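# Move a glass graduated cylinder from cart to bench

## Task

Take one graduated cylinder from the top tray of the cart and leave it standing upright on the work surface of the shelved bench, while every other cylinder also ends up standing. Any cylinder toppling or reaching the floor is a failure, and so is breaking one: they are glass and will shatter if dropped more than a few centimetres or struck hard. When finished, release the cylinder and move the gripper away. The robot must not tip over or finish leaning. A cylinder counts as placed only if it stays put without the robot supporting it.

## Robot and tools

Robot: a Hello Robot Stretch 4, one arm only. It has an omni-wheel base, a lift that rides up a mast, a horizontal arm that telescopes forward, a three-joint wrist (yaw, pitch, roll) and a two-finger gripper. It stands about 1.6 m tall; the base rim lies within 0.23 m of the base origin. Four cameras ride on it: head_camera, head_left_camera, head_right_camera (on the head) and wrist_camera (at the gripper). A loose object may occasionally get a brief push from outside.

Frames: the base frame sits on the floor below the base centre, x ahead, y to the left, z up. hand_pose is reported in this frame and marks the midpoint between the fingers, 0.015 m back from the tips; it may be slightly inaccurate. With all wrist joints at zero its axes line up with the base frame. The odometry frame is where the base frame was when the scene began. base_odometry comes from wheel rotation only, so slipping looks like motion; heading runs -3.142 to 3.142, positive to the left.

execute_actions: argument "actions" is a list holding one action or nothing (empty just reports state and pictures). Optional "cameras" picks which images return: names from the four cameras or "all"; omitted/null means all, [] means none, an unknown name rejects the call. An action contains "base", "joints", or both, plus optional "pace" and "contact_limits"; or it contains only "end_of_arm": "enable_torque", which re-powers any wrist or gripper motor that shut itself off. Motions in one action start together and may finish at different times. An unknown key or an invalid value rejects the whole call and nothing moves.
- "base" is relative motion from where the base last reported itself, exactly one key: translate_m (metres, forward positive, -2 to 2), strafe_m (metres sideways, left positive, -2 to 2) or rotate_rad (radians, counter-clockwise seen from above positive, -3.2 to 3.2).
- "joints" gives absolute joint targets by name: lift_m 0 to 1.2 m; arm_m 0 to 0.55 m extension; wrist_yaw_rad -1.134 to 4.276 (0 points forward, positive turns left, 3.14 is stowed back, above 3.4 the arm may obstruct); wrist_pitch_rad -1.117 to 4.259 (0 level, 1.57 pointing down); wrist_roll_rad -1.117 to 4.259 (0 keeps both fingers level, positive turns clockwise viewed from behind); gripper_m 0 to 0.08 m finger gap. Tolerances for done: lift and arm ±0.004, yaw and roll ±0.02, pitch ±0.05, gripper ±0.002. Out-of-range joint targets are clipped and run, with a note. A joint or base omitted from an action may still be driving toward an earlier target without the status showing it.
- "pace": "slow", "default", "fast" or "max" (base up to 0.1/0.3/0.4/0.6 m/s and 1/2/3/4 rad/s). With lift above 0.2 the base is slowed further, to 0.3 m/s and 1 rad/s at full height.
- "contact_limits": only key arm_m, 0 (gentlest) to 0.75 (firmest), default 0.5; the arm halts on meeting that much resistance.
Each action ends within 15 s. To unfold the wrist at the start, one action with lift_m 0.4 and wrist_yaw_rad 0 works.

wait: "seconds" 0 to 10; commands nothing new and returns the same report as an empty action.
zoom_image: "camera" and "region" [x0, y0, x1, y1] in pixels of that camera's latest full image, origin top-left, at most 504x504.
finished_scene: "scene" number; ends the scene irreversibly and reports success. Only call it once the result is stable. Replying without any tool call ends everything.

Results: base_status and joint_status describe how each motion ended. done (for the base, the wheels turned the full amount even if slipping); off_target (stopped short, may still push); contact_stop_at_<key> (hit something; that part drops its target and goes slack, a slack lift can sag under load, slack wheels can roll); limit_stop_at_<name>; limit_stop_at_tilt (lean over 6 degrees; lift, arm and wheels slacken and refuse commands until upright); limit_stop_at_own_body (self-collision guard, lift and arm may slacken; moving away is allowed); torque_fault (a wrist or gripper motor maxed out and went limp until enable_torque). If a call reports a stop, later motion, wait and finish calls in that same reply are skipped. on_its_own lists uncommanded things; "held at" is the target held, not the position. lidar_m: 12 distances in metres in 30-degree sectors, first straight ahead, counting counter-clockwise (4th left, 7th behind, 10th right); "-" means nothing seen or closer than 0.25 m. It spans roughly 0.15 m up to robot height and can miss glass, thin legs and things behind. wrist_depth_mm: 7x7 grid, rows from top left, median depth 100-2000 mm, "-" invalid; transparent objects like these glass cylinders are absent, the robot's own body is present. turned_by_wheels vs turned_by_imu differing by over ~0.1 rad suggests a collision or slip, with heading error about their difference. base_tilt in degrees (forward, right positive) carries a fixed bias up to ~1.5. motor_effort is percent of max, positive toward larger joint values, bracket is the noisy peak; wheel efforts positive push a right turn. A load in a level gripper pushes wrist_pitch effort away from 0.

Gripping: command a gap below the object's width; after contact the gripper only aims slightly past it. Holding shows gripper_m reading above the command, effort away from 0 and status off_target (a thin or light grip can still say done). Effort beyond about 50 for long makes the gripper fault and possibly drop the glass.

Camera calibration lines (OpenCV style, T_world_to_cam mapping base frame to camera) are given for the start pose and carry small errors, larger for the wrist camera at long reach.

Avoid: dropping or knocking the glass, releasing it above the surface, pressing the gripper into things with base or arm moves (torque faults), self-collision when pitched up and rolled, driving or turning with arm_m above 0.2 carrying over 1 kg (tipping, worse at fast paces), strong pushes with the gripper raised, and ending tilted. Time spent in motion matters, thinking does not.

Each tool is called as name([rows], argument=value, ...), one row to a line, values as JSON.

## Session

execute_actions(actions=[])

Scene clock: 0.00 s.
base_odometry: x=+0.000 y=+0.000 heading=+0.000 (m, m, rad; odometry frame)
turned_by_wheels: +0.000 (rad since the last result)
turned_by_imu: +0.000 (rad since the last result)
base_tilt: forward=+0.1 right=-0.5 (deg)
lidar_m: 1.79 1.82 1.98 1.14 1.15 1.41 1.72 1.68 2.21 1.93 1.58 2.41
base_status: not commanded
joint_positions: lift_m=+0.274 arm_m=-0.001 wrist_yaw_rad=+3.146 wrist_pitch_rad=-0.010 wrist_roll_rad=-0.014 gripper_m=+0.040
joint_status: not commanded
motor_effort: lift_m=+18 arm_m=+0 wrist_yaw_rad=-1 wrist_pitch_rad=-8 wrist_roll_rad=+0 gripper_m=-1 wheel_0=+0 wheel_1=+0 wheel_2=+0 (%)
hand_pose: x=-0.0434 y=+0.0865 z=+0.4547 quat_wxyz=(-0.002, +0.005, -0.007, +1.000) (m; base frame)
wrist_depth_mm: - 139 268 - - - 1921 / - 119 147 - - - 1661 / - 117 146 - - - 1336 / - 131 181 - - - 1336 / 201 - - - - - 1336 / 220 1756 1756 1708 1618 1576 1336 / 220 1205 106 1138 125 - 1078
pictures: head_camera, head_left_camera, head_right_camera, wrist_camera
Images, in order (width x height): head_camera 420x560, head_left_camera 420x672, head_right_camera 420x672, wrist_camera 616x392.

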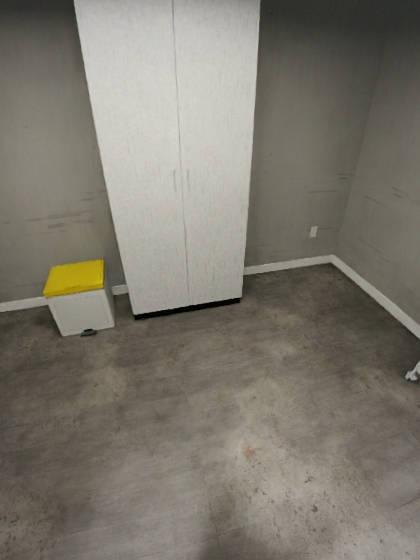

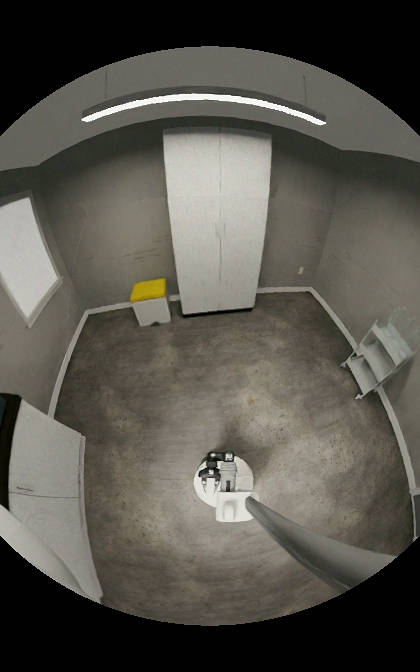

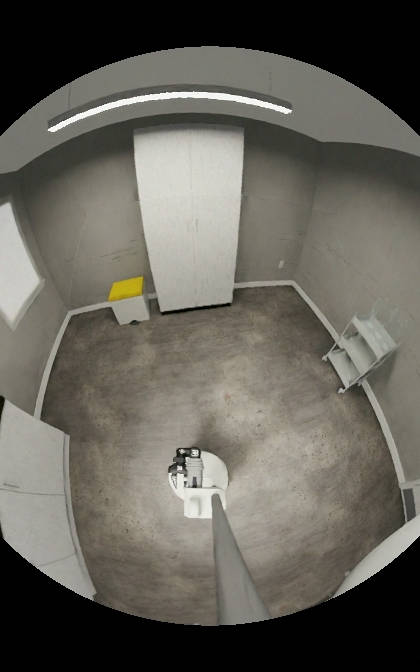

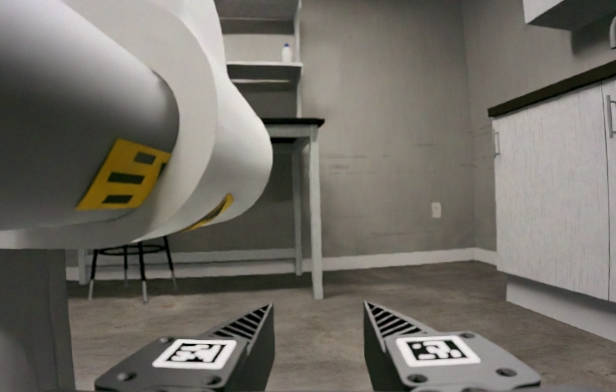

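Cart is at the front-right; the bench is behind.

execute_actions([
  {"base":{"rotate_rad":-1.1},"joints":{"lift_m":0.8,"wrist_yaw_rad":0,"gripper_m":0.08}},
])

execute_actions([
  {"base":{"translate_m":0.7}},
])

Scene clock: 4.93 s.
base_odometry: x=+0.000 y=+0.000 heading=-1.100 (m, m, rad; odometry frame)
turned_by_wheels: -1.100 (rad since the last result)
turned_by_imu: -1.115 (rad since the last result)
base_tilt: forward=+0.2 right=-0.7 (deg)
lidar_m: 1.57 2.30 1.79 1.81 2.02 1.12 1.14 1.37 1.68 1.68 1.96 1.98
base_status: done
joint_positions: lift_m=+0.800 arm_m=-0.001 wrist_yaw_rad=+0.000 wrist_pitch_rad=-0.010 wrist_roll_rad=-0.014 gripper_m=+0.080
joint_status: all done
motor_effort: lift_m=+22(22) arm_m=-1(0) wrist_yaw_rad=-2(7) wrist_pitch_rad=-8(8) wrist_roll_rad=+0(1) gripper_m=+1(4) wheel_0=+0(11) wheel_1=-1(5) wheel_2=-2(6) (%)
hand_pose: x=+0.3823 y=-0.0874 z=+0.9801 quat_wxyz=(+1.000, -0.007, -0.005, +0.000) (m; base frame)
wrist_depth_mm: - - 1983 1808 1708 1576 1464 / - - 1921 1808 1661 1576 1537 / - - 1983 1863 1708 1618 1464 / - - 1983 1756 1708 1576 1464 / - - 1921 1808 1708 1618 1499 / - - - 1708 1661 1576 1464 / - - 145 1618 1661 - -
pictures: head_camera, head_left_camera, head_right_camera, wrist_camera
camera_calibration (this result's frames):
wrist_camera: T_world_to_cam=[[0.0130288, -0.99982, -0.0138211, -0.0783444], [0.0109317, 0.0139639, -0.999843, 1.03623], [0.999855, 0.0128756, 0.0111117, -0.242869], [0, 0, 0, 1]] pos_world=[0.232527, -0.089673, 1.03768]
Images, in order (width x height): head_camera 420x560, head_left_camera 420x672, head_right_camera 420x672, wrist_camera 616x392.

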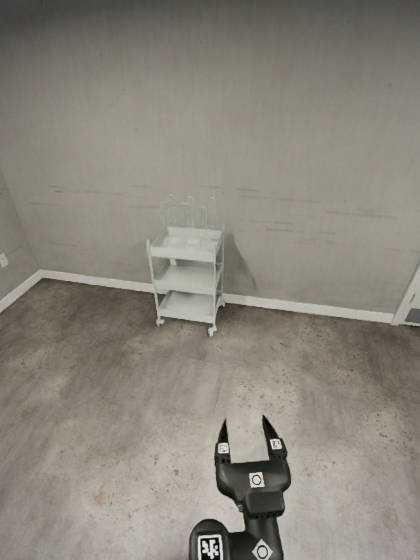

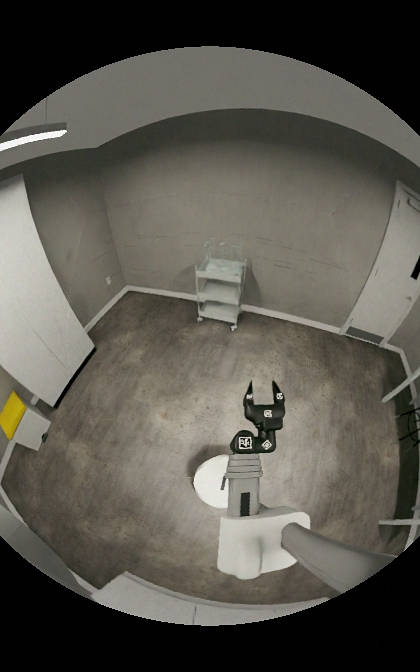

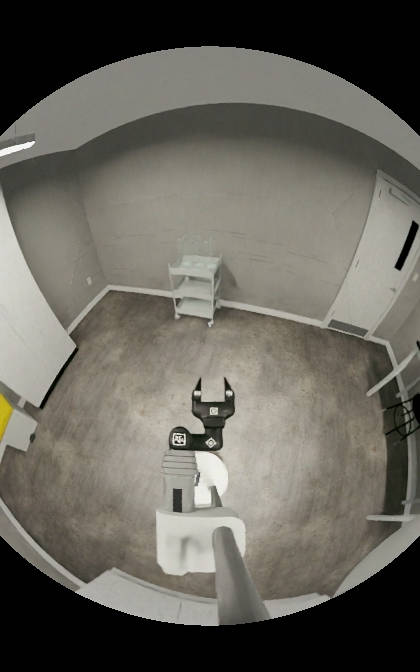

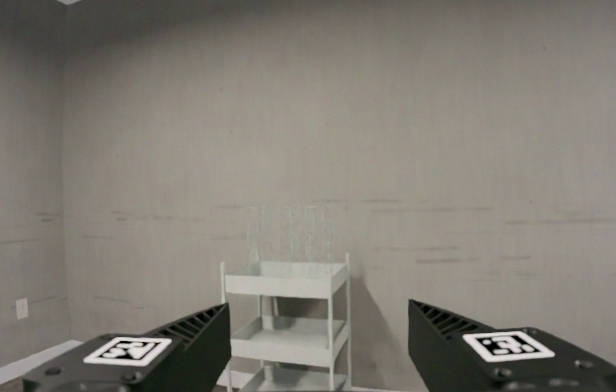

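Scene clock: 8.73 s.
base_odometry: x=+0.317 y=-0.624 heading=-1.100 (m, m, rad; odometry frame)
turned_by_wheels: +0.000 (rad since the last result)
turned_by_imu: +0.000 (rad since the last result)
base_tilt: forward=+0.0 right=-0.5 (deg)
lidar_m: 0.85 1.04 1.59 1.59 1.89 1.81 1.82 2.17 1.84 1.84 1.51 1.29
base_status: done
joint_positions: lift_m=+0.800 arm_m=-0.001 wrist_yaw_rad=+0.000 wrist_pitch_rad=-0.010 wrist_roll_rad=-0.014 gripper_m=+0.080
joint_status: not commanded
motor_effort: lift_m=+22(22) arm_m=+0(0) wrist_yaw_rad=-1(1) wrist_pitch_rad=-8(8) wrist_roll_rad=-1(2) gripper_m=+1(1) wheel_0=+0(8) wheel_1=+0(5) wheel_2=+1(10) (%)
hand_pose: x=+0.3823 y=-0.0874 z=+0.9801 quat_wxyz=(+1.000, -0.007, -0.005, +0.000) (m; base frame)
wrist_depth_mm: 1464 1308 1182 1098 1025 946 904 / 1464 1336 1229 1118 1042 960 904 / 1430 1336 1205 1138 1042 946 917 / 1464 1336 1205 1098 1060 991 904 / 1430 1336 1205 1118 1042 976 904 / 1464 1308 1060 1042 1025 946 904 / - - 145 750 960 - -
pictures: head_camera, head_left_camera, head_right_camera, wrist_camera
camera_calibration (this result's frames):
wrist_camera: T_world_to_cam=[[0.0128386, -0.999822, -0.013821, -0.0783116], [0.0109344, 0.0139617, -0.999843, 1.03627], [0.999858, 0.0126854, 0.0111117, -0.24287], [0, 0, 0, 1]] pos_world=[0.23251, -0.0896849, 1.03773]
Images, in order (width x height): head_camera 420x560, head_left_camera 420x672, head_right_camera 420x672, wrist_camera 616x392.

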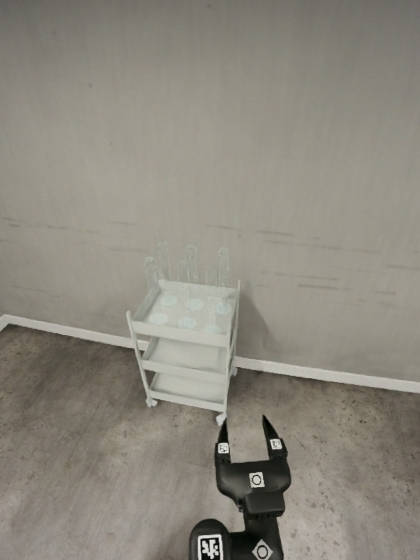

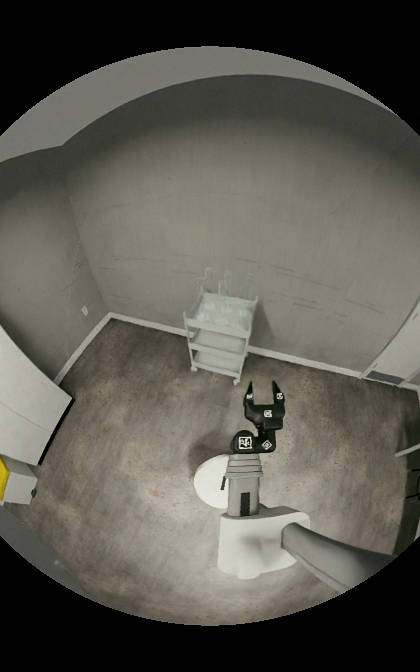

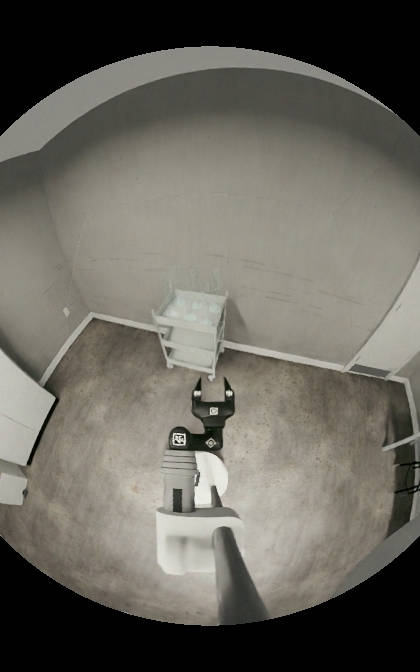

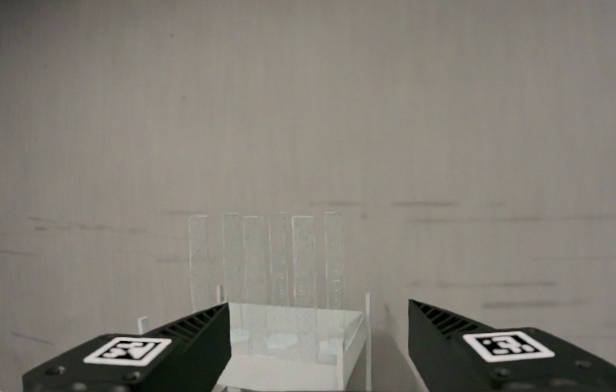

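execute_actions([
  {"base":{"translate_m":0.25},"joints":{"lift_m":0.72}},
], cameras=["head_camera","wrist_camera"])

Scene clock: 11.27 s.
base_odometry: x=+0.431 y=-0.847 heading=-1.100 (m, m, rad; odometry frame)
turned_by_wheels: +0.000 (rad since the last result)
turned_by_imu: +0.000 (rad since the last result)
base_tilt: forward=+0.3 right=-0.5 (deg)
lidar_m: 0.63 0.74 2.00 1.55 1.81 2.08 2.09 2.27 1.90 1.93 1.24 1.06
base_status: done
joint_positions: lift_m=+0.720 arm_m=-0.001 wrist_yaw_rad=+0.000 wrist_pitch_rad=-0.010 wrist_roll_rad=-0.014 gripper_m=+0.080
joint_status: all done
motor_effort: lift_m=+14(20) arm_m=+0(0) wrist_yaw_rad=-1(1) wrist_pitch_rad=-8(8) wrist_roll_rad=-2(1) gripper_m=+1(1) wheel_0=+1(2) wheel_1=+1(4) wheel_2=+0(7) (%)
hand_pose: x=+0.3823 y=-0.0874 z=+0.9007 quat_wxyz=(+1.000, -0.007, -0.005, +0.000) (m; base frame)
wrist_depth_mm: 1098 1025 904 866 798 732 699 / 1118 1042 931 854 798 750 691 / 1138 1025 931 866 809 741 707 / 1118 1042 946 866 809 741 707 / 1138 1025 917 854 798 750 699 / 1138 1025 809 768 715 741 707 / - - 145 661 559 - -
pictures: head_camera, wrist_camera
camera_calibration (this result's frames):
wrist_camera: T_world_to_cam=[[0.0128516, -0.999822, -0.013821, -0.0794108], [0.0109342, 0.0139618, -0.999843, 0.956917], [0.999858, 0.0126984, 0.0111117, -0.241988], [0, 0, 0, 1]] pos_world=[0.232511, -0.0896841, 0.958358]
Images, in order (width x height): head_camera 420x560, wrist_camera 616x392.

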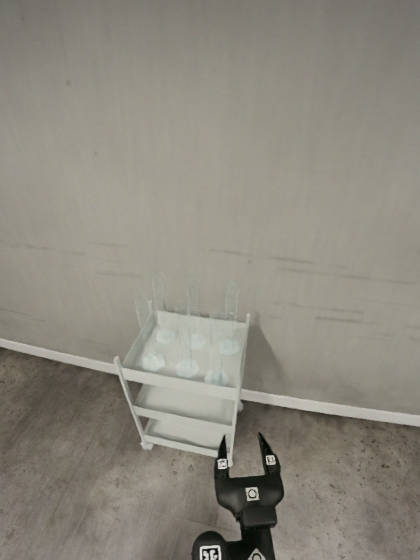

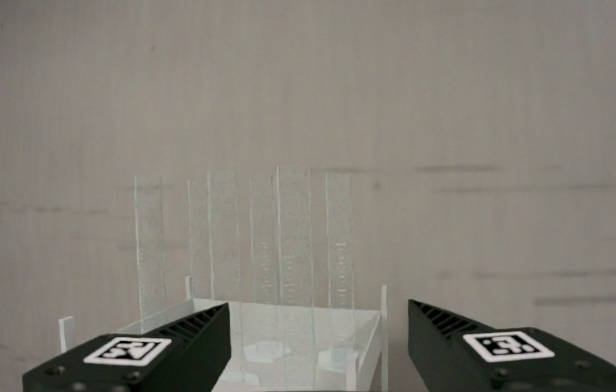

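execute_actions([
  {"base":{"strafe_m":0.025},"joints":{"arm_m":0.2}},
], cameras=["head_camera","wrist_camera"])

Scene clock: 13.13 s.
base_odometry: x=+0.453 y=-0.835 heading=-1.100 (m, m, rad; odometry frame)
turned_by_wheels: +0.000 (rad since the last result)
turned_by_imu: +0.000 (rad since the last result)
base_tilt: forward=+0.1 right=-0.7 (deg)
lidar_m: 0.62 0.73 1.98 1.54 1.77 2.08 2.08 2.29 1.95 1.94 1.23 1.06
base_status: done
joint_positions: lift_m=+0.720 arm_m=+0.199 wrist_yaw_rad=+0.000 wrist_pitch_rad=-0.010 wrist_roll_rad=-0.014 gripper_m=+0.080
joint_status: all done
motor_effort: lift_m=+14(14) arm_m=+7(8) wrist_yaw_rad=-1(0) wrist_pitch_rad=-8(8) wrist_roll_rad=-1(1) gripper_m=+1(1) wheel_0=+2(6) wheel_1=-2(7) wheel_2=-2(3) (%)
hand_pose: x=+0.5824 y=-0.0874 z=+0.9007 quat_wxyz=(+1.000, -0.007, -0.005, +0.000) (m; base frame)
wrist_depth_mm: 866 798 723 676 615 569 539 / 878 798 723 676 615 569 544 / 878 809 723 661 615 574 539 / 878 788 715 661 627 580 544 / 866 798 723 668 615 574 544 / 878 788 707 676 627 564 544 / - - 145 564 517 - -
pictures: head_camera, wrist_camera
camera_calibration (this result's frames):
wrist_camera: T_world_to_cam=[[0.0129357, -0.999821, -0.0138208, -0.0820128], [0.0109608, 0.0139629, -0.999842, 0.954719], [0.999856, 0.0127821, 0.0111395, -0.442017], [0, 0, 0, 1]] pos_world=[0.432549, -0.0896788, 0.958359]
Images, in order (width x height): head_camera 420x560, wrist_camera 616x392.

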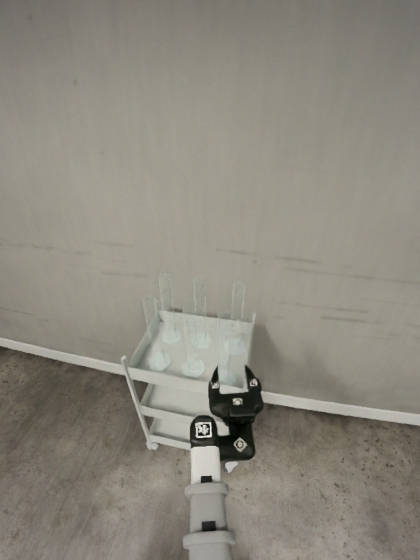

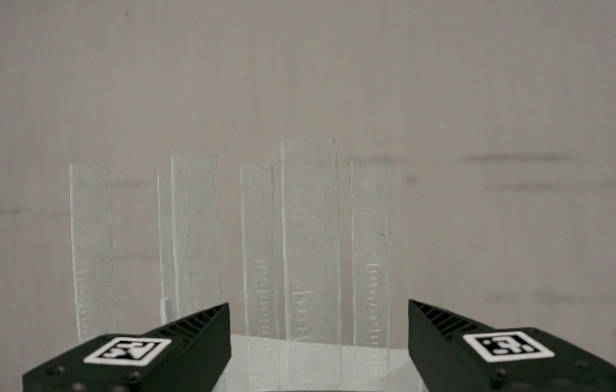

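execute_actions([
  {"base":{"strafe_m":0.005},"joints":{"arm_m":0.29},"pace":"slow"},
], cameras=["head_camera","wrist_camera"])

Scene clock: 15.37 s.
base_odometry: x=+0.458 y=-0.833 heading=-1.100 (m, m, rad; odometry frame)
turned_by_wheels: +0.000 (rad since the last result)
turned_by_imu: +0.000 (rad since the last result)
base_tilt: forward=+0.0 right=-0.8 (deg)
lidar_m: 0.63 0.73 1.96 1.50 1.76 2.08 2.08 2.32 1.96 1.94 1.23 1.05
base_status: done
joint_positions: lift_m=+0.720 arm_m=+0.289 wrist_yaw_rad=+0.000 wrist_pitch_rad=-0.010 wrist_roll_rad=-0.014 gripper_m=+0.080
joint_status: all done
motor_effort: lift_m=+14(14) arm_m=+7(7) wrist_yaw_rad=-1(2) wrist_pitch_rad=-7(8) wrist_roll_rad=-1(1) gripper_m=+1(1) wheel_0=-1(5) wheel_1=+2(3) wheel_2=+0(0) (%)
hand_pose: x=+0.6723 y=-0.0874 z=+0.9007 quat_wxyz=(+1.000, -0.007, -0.005, +0.000) (m; base frame)
wrist_depth_mm: 759 683 621 569 530 496 473 / 768 676 627 574 539 496 469 / 759 683 621 574 535 496 469 / 768 683 621 569 539 500 473 / 750 691 627 574 539 500 473 / 759 691 615 585 539 492 477 / - - 145 574 530 - -
pictures: head_camera, wrist_camera
camera_calibration (this result's frames):
wrist_camera: T_world_to_cam=[[0.0128198, -0.999822, -0.0138207, -0.0831235], [0.0109624, 0.0139615, -0.999842, 0.953732], [0.999858, 0.0126663, 0.0111394, -0.531976], [0, 0, 0, 1]] pos_world=[0.522511, -0.0896861, 0.958359]
Images, in order (width x height): head_camera 420x560, wrist_camera 616x392.

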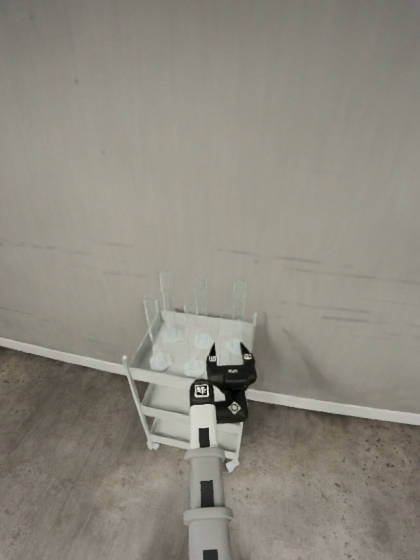

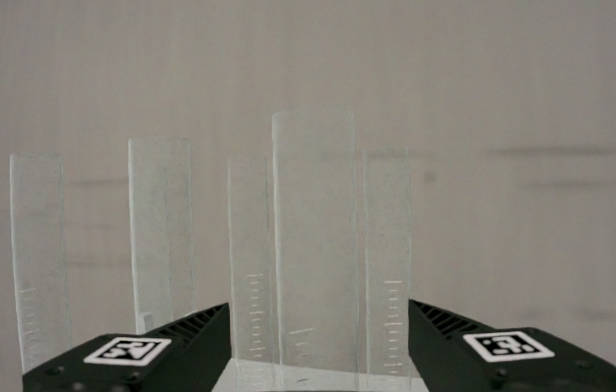

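execute_actions([
  {"joints":{"arm_m":0.335},"pace":"slow"},
], cameras=["wrist_camera"])

execute_actions([
  {"joints":{"gripper_m":0.03},"pace":"slow"},
], cameras=["wrist_camera"])

execute_actions([
  {"joints":{"lift_m":0.9},"pace":"slow"},
], cameras=["wrist_camera","head_camera"])

Scene clock: 17.50 s.
base_odometry: x=+0.458 y=-0.833 heading=-1.100 (m, m, rad; odometry frame)
turned_by_wheels: +0.000 (rad since the last result)
turned_by_imu: +0.000 (rad since the last result)
base_tilt: forward=+0.2 right=-0.5 (deg)
lidar_m: 0.63 0.76 1.96 1.50 1.78 2.07 2.09 2.29 1.96 1.95 1.22 1.06
base_status: not commanded
joint_positions: lift_m=+0.720 arm_m=+0.334 wrist_yaw_rad=+0.000 wrist_pitch_rad=-0.010 wrist_roll_rad=-0.014 gripper_m=+0.080
joint_status: all done
motor_effort: lift_m=+14(14) arm_m=+7(7) wrist_yaw_rad=-1(1) wrist_pitch_rad=-8(7) wrist_roll_rad=-1(1) gripper_m=+1(1) wheel_0=-1(1) wheel_1=+2(2) wheel_2=+0(0) (%)
hand_pose: x=+0.7173 y=-0.0874 z=+0.9007 quat_wxyz=(+1.000, -0.007, -0.005, +0.000) (m; base frame)
wrist_depth_mm: 691 634 580 535 492 459 436 / 699 627 574 530 496 459 439 / 699 627 580 539 500 459 433 / 699 634 580 535 496 459 433 / 699 627 580 530 496 462 433 / 691 640 564 525 500 452 436 / - - 145 535 500 - -
pictures: wrist_camera
camera_calibration (this result's frames):
wrist_camera: T_world_to_cam=[[0.0128082, -0.999822, -0.0138207, -0.0836944], [0.0109625, 0.0139614, -0.999842, 0.953239], [0.999858, 0.0126547, 0.0111393, -0.576964], [0, 0, 0, 1]] pos_world=[0.567505, -0.0896868, 0.958359]
Images, in order (width x height): wrist_camera 616x392.

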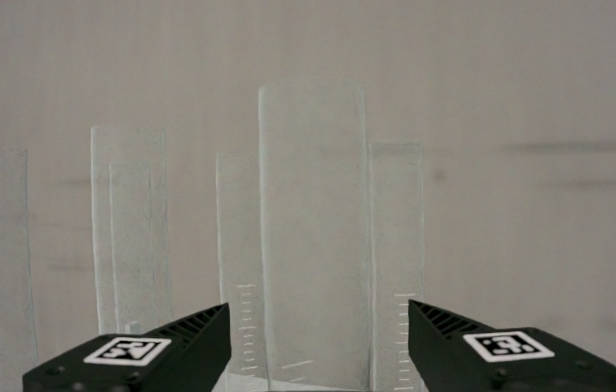

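Scene clock: 19.13 s.
base_odometry: x=+0.458 y=-0.833 heading=-1.100 (m, m, rad; odometry frame)
turned_by_wheels: +0.000 (rad since the last result)
turned_by_imu: +0.000 (rad since the last result)
base_tilt: forward=+0.1 right=-0.6 (deg)
lidar_m: 0.63 0.75 1.97 1.52 1.79 2.05 2.08 2.29 1.94 1.96 1.22 1.04
base_status: not commanded
joint_positions: lift_m=+0.720 arm_m=+0.334 wrist_yaw_rad=+0.000 wrist_pitch_rad=-0.010 wrist_roll_rad=-0.014 gripper_m=+0.041
joint_status: gripper_m off_target (ended at +0.041, target +0.030)
on_its_own: gripper_m is held at +0.036, not at your +0.030, by its contact guard: the fingers met something
motor_effort: lift_m=+14(14) arm_m=+7(7) wrist_yaw_rad=+0(2) wrist_pitch_rad=-8(8) wrist_roll_rad=-2(1) gripper_m=-36(37) wheel_0=-1(1) wheel_1=+2(2) wheel_2=+0(0) (%)
hand_pose: x=+0.7173 y=-0.0874 z=+0.9007 quat_wxyz=(+1.000, -0.007, -0.005, +0.000) (m; base frame)
wrist_depth_mm: 699 634 580 530 496 459 433 / 699 627 574 535 496 459 433 / 691 621 574 539 496 462 430 / 691 627 574 539 496 462 436 / 691 627 580 530 492 462 433 / 707 640 574 535 484 462 433 / 691 654 107 525 131 - 436
pictures: wrist_camera
camera_calibration (this result's frames):
wrist_camera: T_world_to_cam=[[0.0129431, -0.999818, -0.0139941, -0.0836066], [0.0109603, 0.0141362, -0.99984, 0.953253], [0.999856, 0.0127876, 0.0111413, -0.576972], [0, 0, 0, 1]] pos_world=[0.567523, -0.0896887, 0.958359]
Images, in order (width x height): wrist_camera 616x392.

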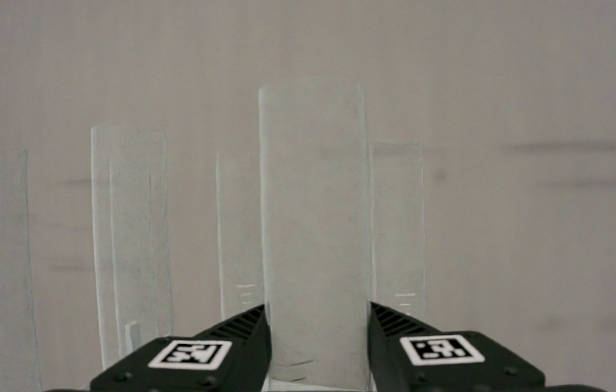

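Scene clock: 21.37 s.
base_odometry: x=+0.458 y=-0.833 heading=-1.100 (m, m, rad; odometry frame)
turned_by_wheels: +0.000 (rad since the last result)
turned_by_imu: +0.000 (rad since the last result)
base_tilt: forward=+0.1 right=-0.6 (deg)
lidar_m: 0.63 0.74 1.96 1.53 1.78 2.04 2.09 2.30 1.95 1.95 1.23 1.06
base_status: not commanded
joint_positions: lift_m=+0.900 arm_m=+0.334 wrist_yaw_rad=+0.000 wrist_pitch_rad=-0.009 wrist_roll_rad=-0.014 gripper_m=+0.041
joint_status: all done
on_its_own: gripper_m is held at +0.036, not at your +0.030, by its contact guard: the fingers met something
motor_effort: lift_m=+23(23) arm_m=+7(7) wrist_yaw_rad=-1(1) wrist_pitch_rad=-13(13) wrist_roll_rad=-3(0) gripper_m=-36(36) wheel_0=-1(1) wheel_1=+2(2) wheel_2=+0(0) (%)
hand_pose: x=+0.7173 y=-0.0874 z=+1.0796 quat_wxyz=(+1.000, -0.007, -0.004, +0.000) (m; base frame)
wrist_depth_mm: 691 634 569 525 492 455 433 / 691 634 574 525 496 462 430 / 691 627 580 530 500 459 433 / 699 621 580 535 496 462 433 / 699 634 580 535 496 466 436 / 699 634 574 535 480 459 433 / 699 654 107 525 131 - 436
pictures: head_camera, wrist_camera
camera_calibration (this result's frames):
wrist_camera: T_world_to_cam=[[0.0129147, -0.999819, -0.0140004, -0.0810771], [0.00922462, 0.0141201, -0.999858, 1.13337], [0.999874, 0.0127837, 0.0094053, -0.57711], [0, 0, 0, 1]] pos_world=[0.56763, -0.089688, 1.1375]
Images, in order (width x height): head_camera 420x560, wrist_camera 616x392.

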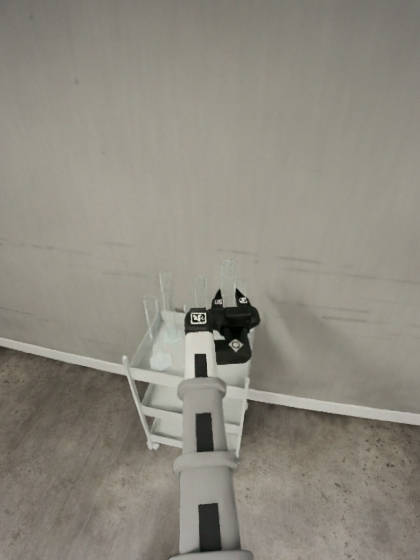

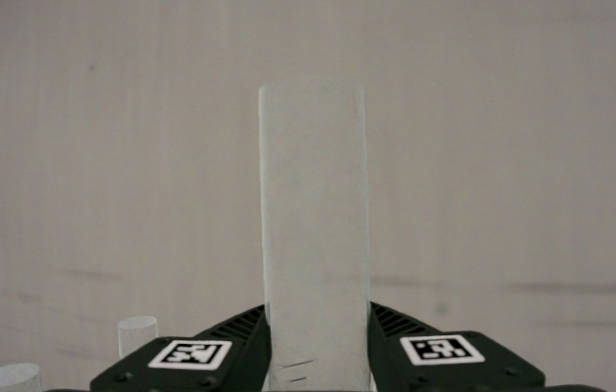

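execute_actions([
  {"joints":{"arm_m":0.0,"lift_m":0.95}},
], cameras=[])

execute_actions([
  {"base":{"rotate_rad":-1.9},"pace":"slow"},
])

Scene clock: 23.60 s.
base_odometry: x=+0.458 y=-0.833 heading=-1.100 (m, m, rad; odometry frame)
turned_by_wheels: +0.000 (rad since the last result)
turned_by_imu: +0.000 (rad since the last result)
base_tilt: forward=+0.2 right=-0.9 (deg)
lidar_m: 0.63 0.76 1.95 1.51 1.78 2.06 2.08 2.30 1.93 1.97 1.24 1.05
base_status: not commanded
joint_positions: lift_m=+0.950 arm_m=+0.001 wrist_yaw_rad=+0.000 wrist_pitch_rad=-0.008 wrist_roll_rad=-0.014 gripper_m=+0.041
joint_status: all done
on_its_own: gripper_m is held at +0.036, not at your +0.030, by its contact guard: the fingers met something
motor_effort: lift_m=+23(24) arm_m=-7(8) wrist_yaw_rad=+0(2) wrist_pitch_rad=-13(13) wrist_roll_rad=-1(2) gripper_m=-36(36) wheel_0=-1(1) wheel_1=+2(2) wheel_2=+0(0) (%)
hand_pose: x=+0.3848 y=-0.0875 z=+1.1296 quat_wxyz=(+1.000, -0.007, -0.004, +0.000) (m; base frame)
wrist_depth_mm: 1118 1008 946 866 820 732 699 / 1118 1025 960 866 809 750 715 / 1138 1025 931 878 820 750 707 / 1160 1042 946 878 809 759 715 / 1160 1025 946 878 809 759 715 / 1138 1042 946 878 809 759 707 / 1138 1060 107 878 131 - 715
pictures: none
No camera images: the call's "cameras" was empty. Leave "cameras" out to get every camera's image.

Scene clock: 26.77 s.
base_odometry: x=+0.458 y=-0.833 heading=-3.000 (m, m, rad; odometry frame)
turned_by_wheels: -1.900 (rad since the last result)
turned_by_imu: -1.925 (rad since the last result)
base_tilt: forward=+0.1 right=-0.6 (deg)
lidar_m: 1.94 1.63 1.12 0.63 0.65 1.45 1.53 1.54 2.03 2.03 2.12 2.08
base_status: done
joint_positions: lift_m=+0.950 arm_m=+0.001 wrist_yaw_rad=+0.000 wrist_pitch_rad=-0.008 wrist_roll_rad=-0.014 gripper_m=+0.041
joint_status: not commanded
on_its_own: gripper_m is held at +0.036, not at your +0.030, by its contact guard: the fingers met something
motor_effort: lift_m=+23(23) arm_m=-7(7) wrist_yaw_rad=+0(2) wrist_pitch_rad=-13(13) wrist_roll_rad=-2(0) gripper_m=-36(36) wheel_0=+1(2) wheel_1=+0(3) wheel_2=+1(6) (%)
hand_pose: x=+0.3848 y=-0.0875 z=+1.1296 quat_wxyz=(+1.000, -0.007, -0.004, +0.000) (m; base frame)
wrist_depth_mm: 1708 - - - - - - / 1661 - - - - - - / 1756 - - - - - - / 1708 - - - - - - / 1661 - - - - - - / 1661 - - - - - - / 1708 - 107 - 131 - -
pictures: head_camera, head_left_camera, head_right_camera, wrist_camera
camera_calibration (this result's frames):
wrist_camera: T_world_to_cam=[[0.0126195, -0.999822, -0.0139998, -0.0760319], [0.00908528, 0.014115, -0.999859, 1.18649], [0.999879, 0.0124905, 0.00926179, -0.244939], [0, 0, 0, 1]] pos_world=[0.235089, -0.0897064, 1.18753]
Images, in order (width x height): head_camera 420x560, head_left_camera 420x672, head_right_camera 420x672, wrist_camera 616x392.

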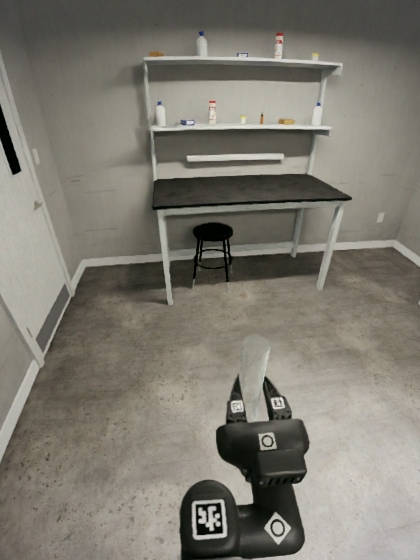

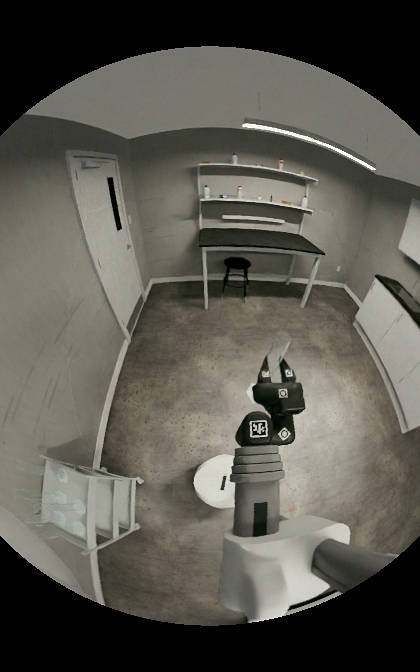

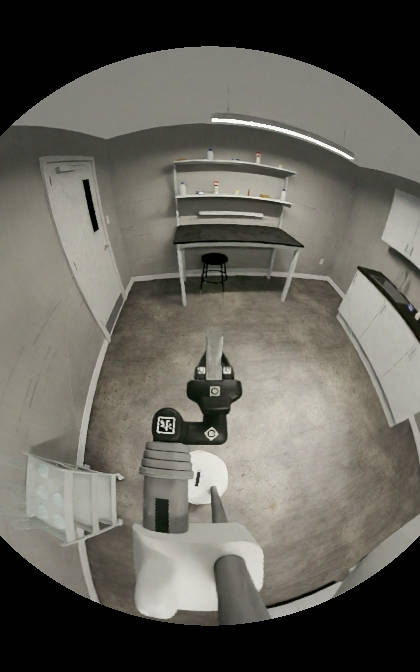

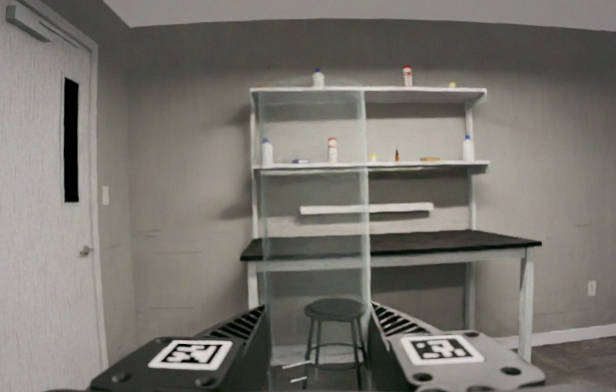

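execute_actions([
  {"base":{"rotate_rad":-0.2},"joints":{"lift_m":1.02},"pace":"slow"},
], cameras=[])

execute_actions([
  {"base":{"translate_m":1.4}},
], cameras=["head_camera","wrist_camera"])

Scene clock: 37.67 s.
base_odometry: x=+0.458 y=-0.833 heading=+3.083 (m, m, rad; odometry frame)
turned_by_wheels: -0.200 (rad since the last result)
turned_by_imu: -0.203 (rad since the last result)
base_tilt: forward=+0.1 right=-0.7 (deg)
lidar_m: 1.94 1.93 1.23 1.04 0.63 0.75 1.97 1.53 1.75 2.06 2.07 0.34
base_status: done
joint_positions: lift_m=+1.020 arm_m=+0.001 wrist_yaw_rad=+0.000 wrist_pitch_rad=-0.008 wrist_roll_rad=-0.014 gripper_m=+0.041
joint_status: all done
on_its_own: gripper_m is held at +0.036, not at your +0.030, by its contact guard: the fingers met something
motor_effort: lift_m=+23(24) arm_m=-7(7) wrist_yaw_rad=-1(1) wrist_pitch_rad=-13(13) wrist_roll_rad=-1(1) gripper_m=-36(35) wheel_0=+2(0) wheel_1=+1(4) wheel_2=-1(8) (%)
hand_pose: x=+0.3848 y=-0.0874 z=+1.1996 quat_wxyz=(+1.000, -0.007, -0.004, +0.000) (m; base frame)
wrist_depth_mm: - - - - - - - / - - - - - - - / - - - - - - - / - - - - - - - / - - - - - - - / - - - - - - - / - - 107 - 131 - -
pictures: none
No camera images: the call's "cameras" was empty. Leave "cameras" out to get every camera's image.

Scene clock: 43.80 s.
base_odometry: x=-0.940 y=-0.752 heading=+3.084 (m, m, rad; odometry frame)
turned_by_wheels: +0.000 (rad since the last result)
turned_by_imu: +0.000 (rad since the last result)
base_tilt: forward=+0.0 right=-0.5 (deg)
lidar_m: 0.59 0.59 0.70 1.39 1.41 1.65 2.07 2.87 1.99 1.71 1.70 0.36
base_status: done
joint_positions: lift_m=+1.020 arm_m=+0.001 wrist_yaw_rad=+0.000 wrist_pitch_rad=-0.008 wrist_roll_rad=-0.014 gripper_m=+0.041
joint_status: not commanded
on_its_own: gripper_m is held at +0.036, not at your +0.030, by its contact guard: the fingers met something
motor_effort: lift_m=+22(23) arm_m=-7(7) wrist_yaw_rad=-1(1) wrist_pitch_rad=-13(13) wrist_roll_rad=-1(2) gripper_m=-36(36) wheel_0=+0(6) wheel_1=-1(5) wheel_2=+2(6) (%)
hand_pose: x=+0.3848 y=-0.0874 z=+1.1997 quat_wxyz=(+1.000, -0.007, -0.004, +0.000) (m; base frame)
wrist_depth_mm: 1078 1098 1182 1205 1229 1336 1499 / 1078 1138 1182 1255 1308 1397 1499 / 1042 1098 1138 1205 1281 1464 1537 / 1078 1138 1182 1229 1336 1430 1499 / 1042 1078 1160 1229 1308 1397 1499 / 1060 1098 1160 1160 1060 1042 1464 / 768 778 107 732 131 - 699
pictures: head_camera, wrist_camera
camera_calibration (this result's frames):
wrist_camera: T_world_to_cam=[[0.0129016, -0.999819, -0.014, -0.0750997], [0.00907864, 0.0141177, -0.999859, 1.2565], [0.999876, 0.0127727, 0.00925914, -0.245558], [0, 0, 0, 1]] pos_world=[0.235089, -0.0896886, 1.25755]
Images, in order (width x height): head_camera 420x560, wrist_camera 616x392.

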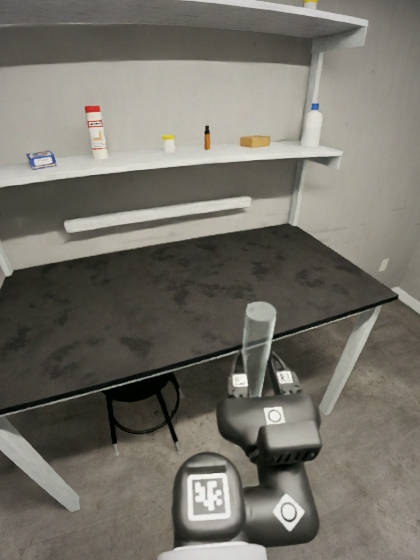

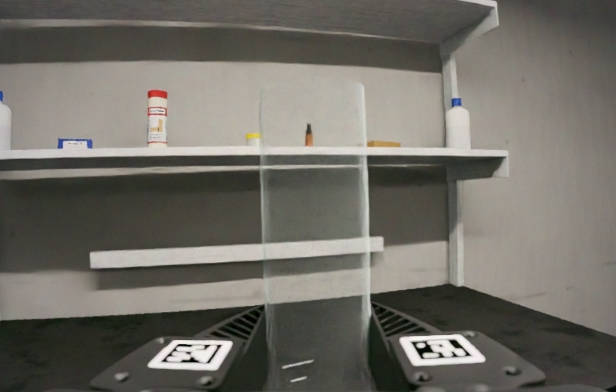

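execute_actions([
  {"joints":{"arm_m":0.45}},
], cameras=[])

execute_actions([
  {"joints":{"lift_m":0.96},"pace":"slow"},
], cameras=["head_camera","wrist_camera"])

execute_actions([
  {"joints":{"lift_m":0.94},"pace":"slow"},
], cameras=["head_camera"])

Scene clock: 46.40 s.
base_odometry: x=-0.940 y=-0.752 heading=+3.083 (m, m, rad; odometry frame)
turned_by_wheels: +0.000 (rad since the last result)
turned_by_imu: +0.000 (rad since the last result)
base_tilt: forward=+0.1 right=-0.5 (deg)
lidar_m: 0.59 0.57 0.67 1.38 1.42 1.66 2.06 2.88 2.00 1.71 1.69 0.71
base_status: not commanded
joint_positions: lift_m=+1.020 arm_m=+0.449 wrist_yaw_rad=+0.000 wrist_pitch_rad=-0.008 wrist_roll_rad=-0.014 gripper_m=+0.041
joint_status: all done
on_its_own: gripper_m is held at +0.036, not at your +0.030, by its contact guard: the fingers met something
motor_effort: lift_m=+22(22) arm_m=+7(7) wrist_yaw_rad=-1(1) wrist_pitch_rad=-13(13) wrist_roll_rad=-1(2) gripper_m=-36(36) wheel_0=+0(0) wheel_1=-1(1) wheel_2=+1(2) (%)
hand_pose: x=+0.8324 y=-0.0874 z=+1.1997 quat_wxyz=(+1.000, -0.007, -0.004, +0.000) (m; base frame)
wrist_depth_mm: 615 723 768 809 854 891 960 / 512 707 741 798 854 891 820 / 549 591 640 668 699 723 707 / 691 723 768 798 842 878 960 / 676 723 759 809 842 904 960 / 609 699 683 788 842 878 960 / 683 699 108 715 131 - 699
pictures: none
No camera images: the call's "cameras" was empty. Leave "cameras" out to get every camera's image.

Scene clock: 47.77 s.
base_odometry: x=-0.940 y=-0.752 heading=+3.083 (m, m, rad; odometry frame)
turned_by_wheels: +0.000 (rad since the last result)
turned_by_imu: +0.000 (rad since the last result)
base_tilt: forward=+0.0 right=-0.6 (deg)
lidar_m: 0.59 0.58 0.68 1.39 1.43 1.68 2.04 2.86 1.99 1.70 1.70 0.70
base_status: not commanded
joint_positions: lift_m=+0.961 arm_m=+0.449 wrist_yaw_rad=-0.001 wrist_pitch_rad=-0.026 wrist_roll_rad=-0.014 gripper_m=+0.041
joint_status: all done
on_its_own: gripper_m is held at +0.036, not at your +0.030, by its contact guard: the fingers met something; wrist_pitch_rad is at rest, and its effort (+37) is outside its rest range (-23 to +23)
motor_effort: lift_m=+7(21) arm_m=+7(7) wrist_yaw_rad=+2(2) wrist_pitch_rad=+37(37) wrist_roll_rad=-2(3) gripper_m=-36(36) wheel_0=+0(0) wheel_1=-1(1) wheel_2=+1(1) (%)
hand_pose: x=+0.8322 y=-0.0876 z=+1.1446 quat_wxyz=(+1.000, -0.007, -0.013, -0.001) (m; base frame)
wrist_depth_mm: 621 732 768 809 866 904 1008 / 404 455 488 500 569 699 676 / 676 715 750 809 842 866 732 / 691 732 759 820 854 891 976 / 683 707 741 788 831 904 960 / 691 723 741 798 820 891 946 / 676 699 107 661 131 - 634
pictures: head_camera, wrist_camera
camera_calibration (this result's frames):
wrist_camera: T_world_to_cam=[[0.0120958, -0.999829, -0.014018, -0.0811763], [0.0265004, 0.0143346, -0.999546, 1.18259], [0.999576, 0.0117189, 0.0266692, -0.71219], [0, 0, 0, 1]] pos_world=[0.681531, -0.0897683, 1.19991]
Images, in order (width x height): head_camera 420x560, wrist_camera 616x392.

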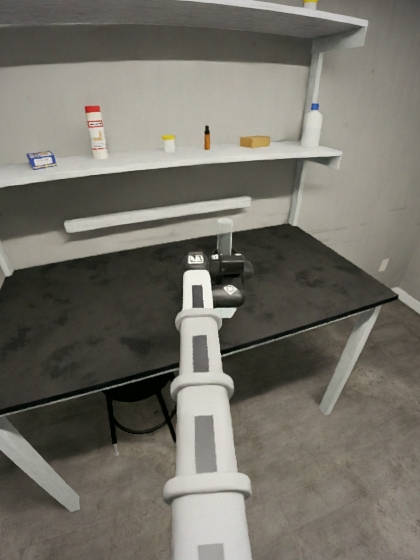

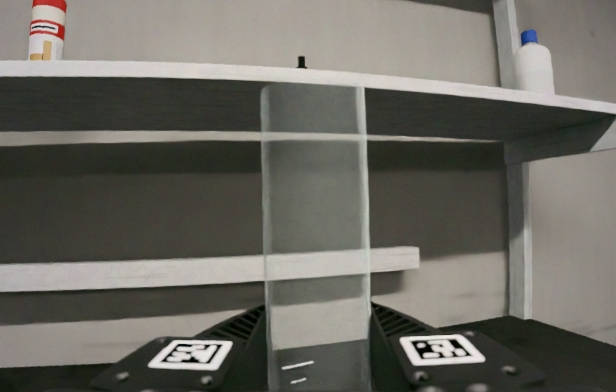

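Scene clock: 48.70 s.
base_odometry: x=-0.940 y=-0.752 heading=+3.083 (m, m, rad; odometry frame)
turned_by_wheels: +0.000 (rad since the last result)
turned_by_imu: +0.000 (rad since the last result)
base_tilt: forward=+0.1 right=-0.7 (deg)
lidar_m: 0.58 0.58 0.71 1.37 1.41 1.66 2.05 2.88 2.01 1.69 1.71 0.72
base_status: not commanded
joint_positions: lift_m=+0.941 arm_m=+0.449 wrist_yaw_rad=+0.000 wrist_pitch_rad=-0.038 wrist_roll_rad=-0.014 gripper_m=+0.041
joint_status: all done
on_its_own: gripper_m is held at +0.036, not at your +0.030, by its contact guard: the fingers met something; wrist_pitch_rad is at rest, and its effort (+73) is outside its rest range (-23 to +23)
motor_effort: lift_m=+2(7) arm_m=+7(7) wrist_yaw_rad=+0(2) wrist_pitch_rad=+73(73) wrist_roll_rad=-3(2) gripper_m=-35(36) wheel_0=+0(0) wheel_1=-1(1) wheel_2=+1(1) (%)
hand_pose: x=+0.8322 y=-0.0875 z=+1.1277 quat_wxyz=(+1.000, -0.007, -0.019, +0.000) (m; base frame)
wrist_depth_mm: 621 741 788 820 878 904 1008 / 424 436 459 517 569 699 691 / 683 715 750 788 842 842 741 / 683 715 759 798 842 904 960 / 676 707 750 778 842 904 960 / 668 699 750 798 831 866 931 / 668 691 107 647 132 - 640
pictures: head_camera
Images, in order (width x height): head_camera 420x560.

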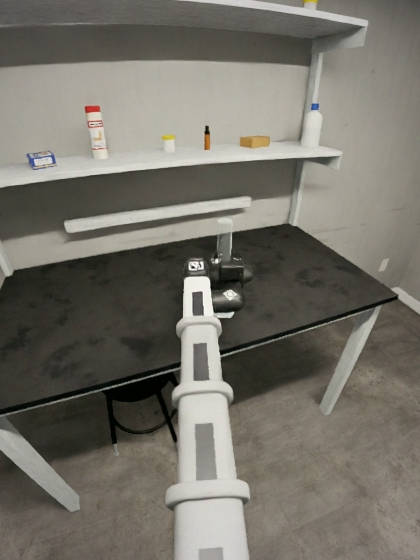

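Pressed too hard; it's already down. Ease off slightly and release.

execute_actions([
  {"joints":{"lift_m":0.953},"pace":"slow"},
], cameras=[])

execute_actions([
  {"joints":{"gripper_m":0.08},"pace":"slow"},
], cameras=["wrist_camera"])

execute_actions([
  {"joints":{"arm_m":0.0}},
], cameras=["head_camera","wrist_camera"])

Scene clock: 49.70 s.
base_odometry: x=-0.940 y=-0.752 heading=+3.083 (m, m, rad; odometry frame)
turned_by_wheels: +0.000 (rad since the last result)
turned_by_imu: +0.000 (rad since the last result)
base_tilt: forward=+0.1 right=-0.7 (deg)
lidar_m: 0.58 0.57 0.67 1.39 1.42 1.65 2.03 2.87 1.99 1.70 1.69 0.72
base_status: not commanded
joint_positions: lift_m=+0.953 arm_m=+0.449 wrist_yaw_rad=+0.000 wrist_pitch_rad=-0.022 wrist_roll_rad=-0.014 gripper_m=+0.041
joint_status: all done
on_its_own: gripper_m is held at +0.036, not at your +0.030, by its contact guard: the fingers met something; wrist_pitch_rad is at rest, and its effort (+27) is outside its rest range (-23 to +23)
motor_effort: lift_m=+18(19) arm_m=+7(7) wrist_yaw_rad=+0(0) wrist_pitch_rad=+27(73) wrist_roll_rad=+0(2) gripper_m=-36(35) wheel_0=+0(0) wheel_1=-1(1) wheel_2=+1(1) (%)
hand_pose: x=+0.8324 y=-0.0875 z=+1.1360 quat_wxyz=(+1.000, -0.007, -0.011, +0.000) (m; base frame)
wrist_depth_mm: 525 723 768 820 878 891 976 / 439 462 480 496 549 609 661 / 683 715 759 809 831 878 768 / 683 741 768 809 866 866 960 / 683 699 683 778 831 917 960 / 676 723 741 798 831 878 946 / 668 691 107 627 131 - 615
pictures: none
No camera images: the call's "cameras" was empty. Leave "cameras" out to get every camera's image.

Scene clock: 51.20 s.
base_odometry: x=-0.940 y=-0.752 heading=+3.083 (m, m, rad; odometry frame)
turned_by_wheels: +0.000 (rad since the last result)
turned_by_imu: +0.000 (rad since the last result)
base_tilt: forward=+0.2 right=-0.6 (deg)
lidar_m: 0.59 0.58 0.69 1.38 1.40 1.65 2.04 2.85 1.99 1.69 1.69 0.70
base_status: not commanded
joint_positions: lift_m=+0.953 arm_m=+0.449 wrist_yaw_rad=+0.000 wrist_pitch_rad=-0.011 wrist_roll_rad=-0.014 gripper_m=+0.080
joint_status: all done
motor_effort: lift_m=+18(18) arm_m=+6(7) wrist_yaw_rad=-1(0) wrist_pitch_rad=-7(27) wrist_roll_rad=-1(2) gripper_m=+1(31) wheel_0=+0(0) wheel_1=-1(1) wheel_2=+1(1) (%)
hand_pose: x=+0.8324 y=-0.0874 z=+1.1335 quat_wxyz=(+1.000, -0.007, -0.005, +0.000) (m; base frame)
wrist_depth_mm: 382 699 768 798 854 904 960 / 477 504 525 544 549 609 668 / 691 715 750 788 854 878 866 / 691 723 768 798 842 904 931 / 676 707 691 788 842 904 960 / 691 707 750 798 820 831 931 / - - 146 585 544 - -
pictures: wrist_camera
camera_calibration (this result's frames):
wrist_camera: T_world_to_cam=[[0.0127484, -0.999821, -0.0139614, -0.0817569], [0.0112051, 0.0141045, -0.999838, 1.18446], [0.999856, 0.0125898, 0.0113829, -0.694927], [0, 0, 0, 1]] pos_world=[0.682597, -0.0896994, 1.19103]
Images, in order (width x height): wrist_camera 616x392.

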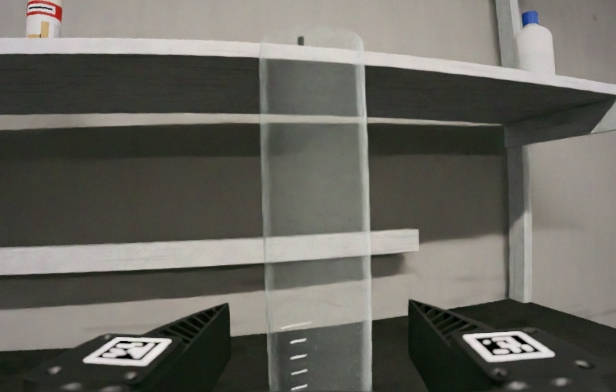

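Scene clock: 53.60 s.
base_odometry: x=-0.940 y=-0.752 heading=+3.083 (m, m, rad; odometry frame)
turned_by_wheels: +0.000 (rad since the last result)
turned_by_imu: +0.000 (rad since the last result)
base_tilt: forward=+0.1 right=-0.6 (deg)
lidar_m: 0.59 0.58 0.70 1.38 1.42 1.66 2.03 2.85 2.00 1.71 1.69 0.71
base_status: not commanded
joint_positions: lift_m=+0.953 arm_m=+0.001 wrist_yaw_rad=+0.000 wrist_pitch_rad=-0.010 wrist_roll_rad=-0.014 gripper_m=+0.080
joint_status: all done
motor_effort: lift_m=+18(18) arm_m=-7(7) wrist_yaw_rad=+0(2) wrist_pitch_rad=-8(8) wrist_roll_rad=-1(2) gripper_m=+2(2) wheel_0=+0(0) wheel_1=-1(1) wheel_2=+1(1) (%)
hand_pose: x=+0.3848 y=-0.0874 z=+1.1334 quat_wxyz=(+1.000, -0.007, -0.005, +0.000) (m; base frame)
wrist_depth_mm: 1098 1118 1205 1229 1308 1397 1499 / 1060 1098 1182 1281 1336 1430 1430 / 1060 1098 1160 1229 1281 1336 1464 / 1060 1098 1205 1281 1308 1430 1499 / 1098 1078 1182 1255 1336 1366 1499 / 904 931 917 917 878 831 798 / - - 146 615 549 - -
pictures: head_camera, wrist_camera
camera_calibration (this result's frames):
wrist_camera: T_world_to_cam=[[0.0126942, -0.999822, -0.0139651, -0.0760369], [0.0109342, 0.0141042, -0.999841, 1.18952], [0.99986, 0.0125395, 0.0111113, -0.247057], [0, 0, 0, 1]] pos_world=[0.234981, -0.0897026, 1.19102]
Images, in order (width x height): head_camera 420x560, wrist_camera 616x392.

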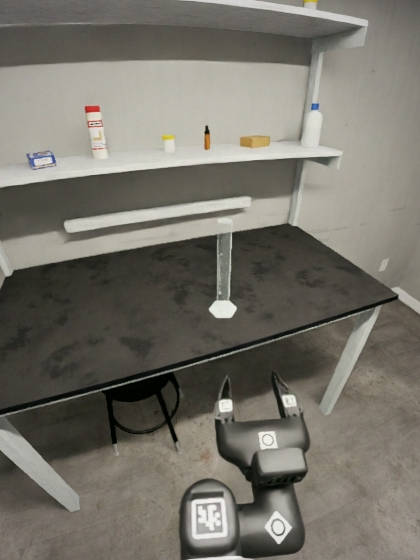

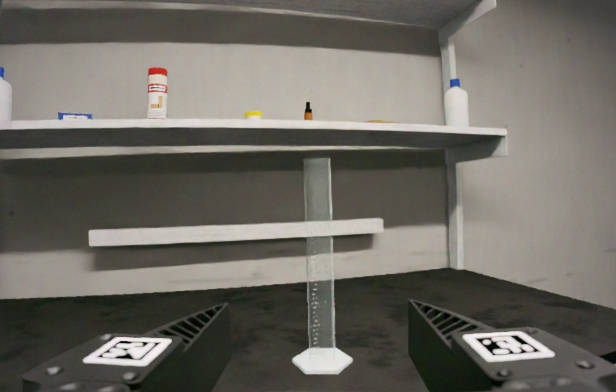

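finished_scene(scene=1)

The scene is finished: the task was done.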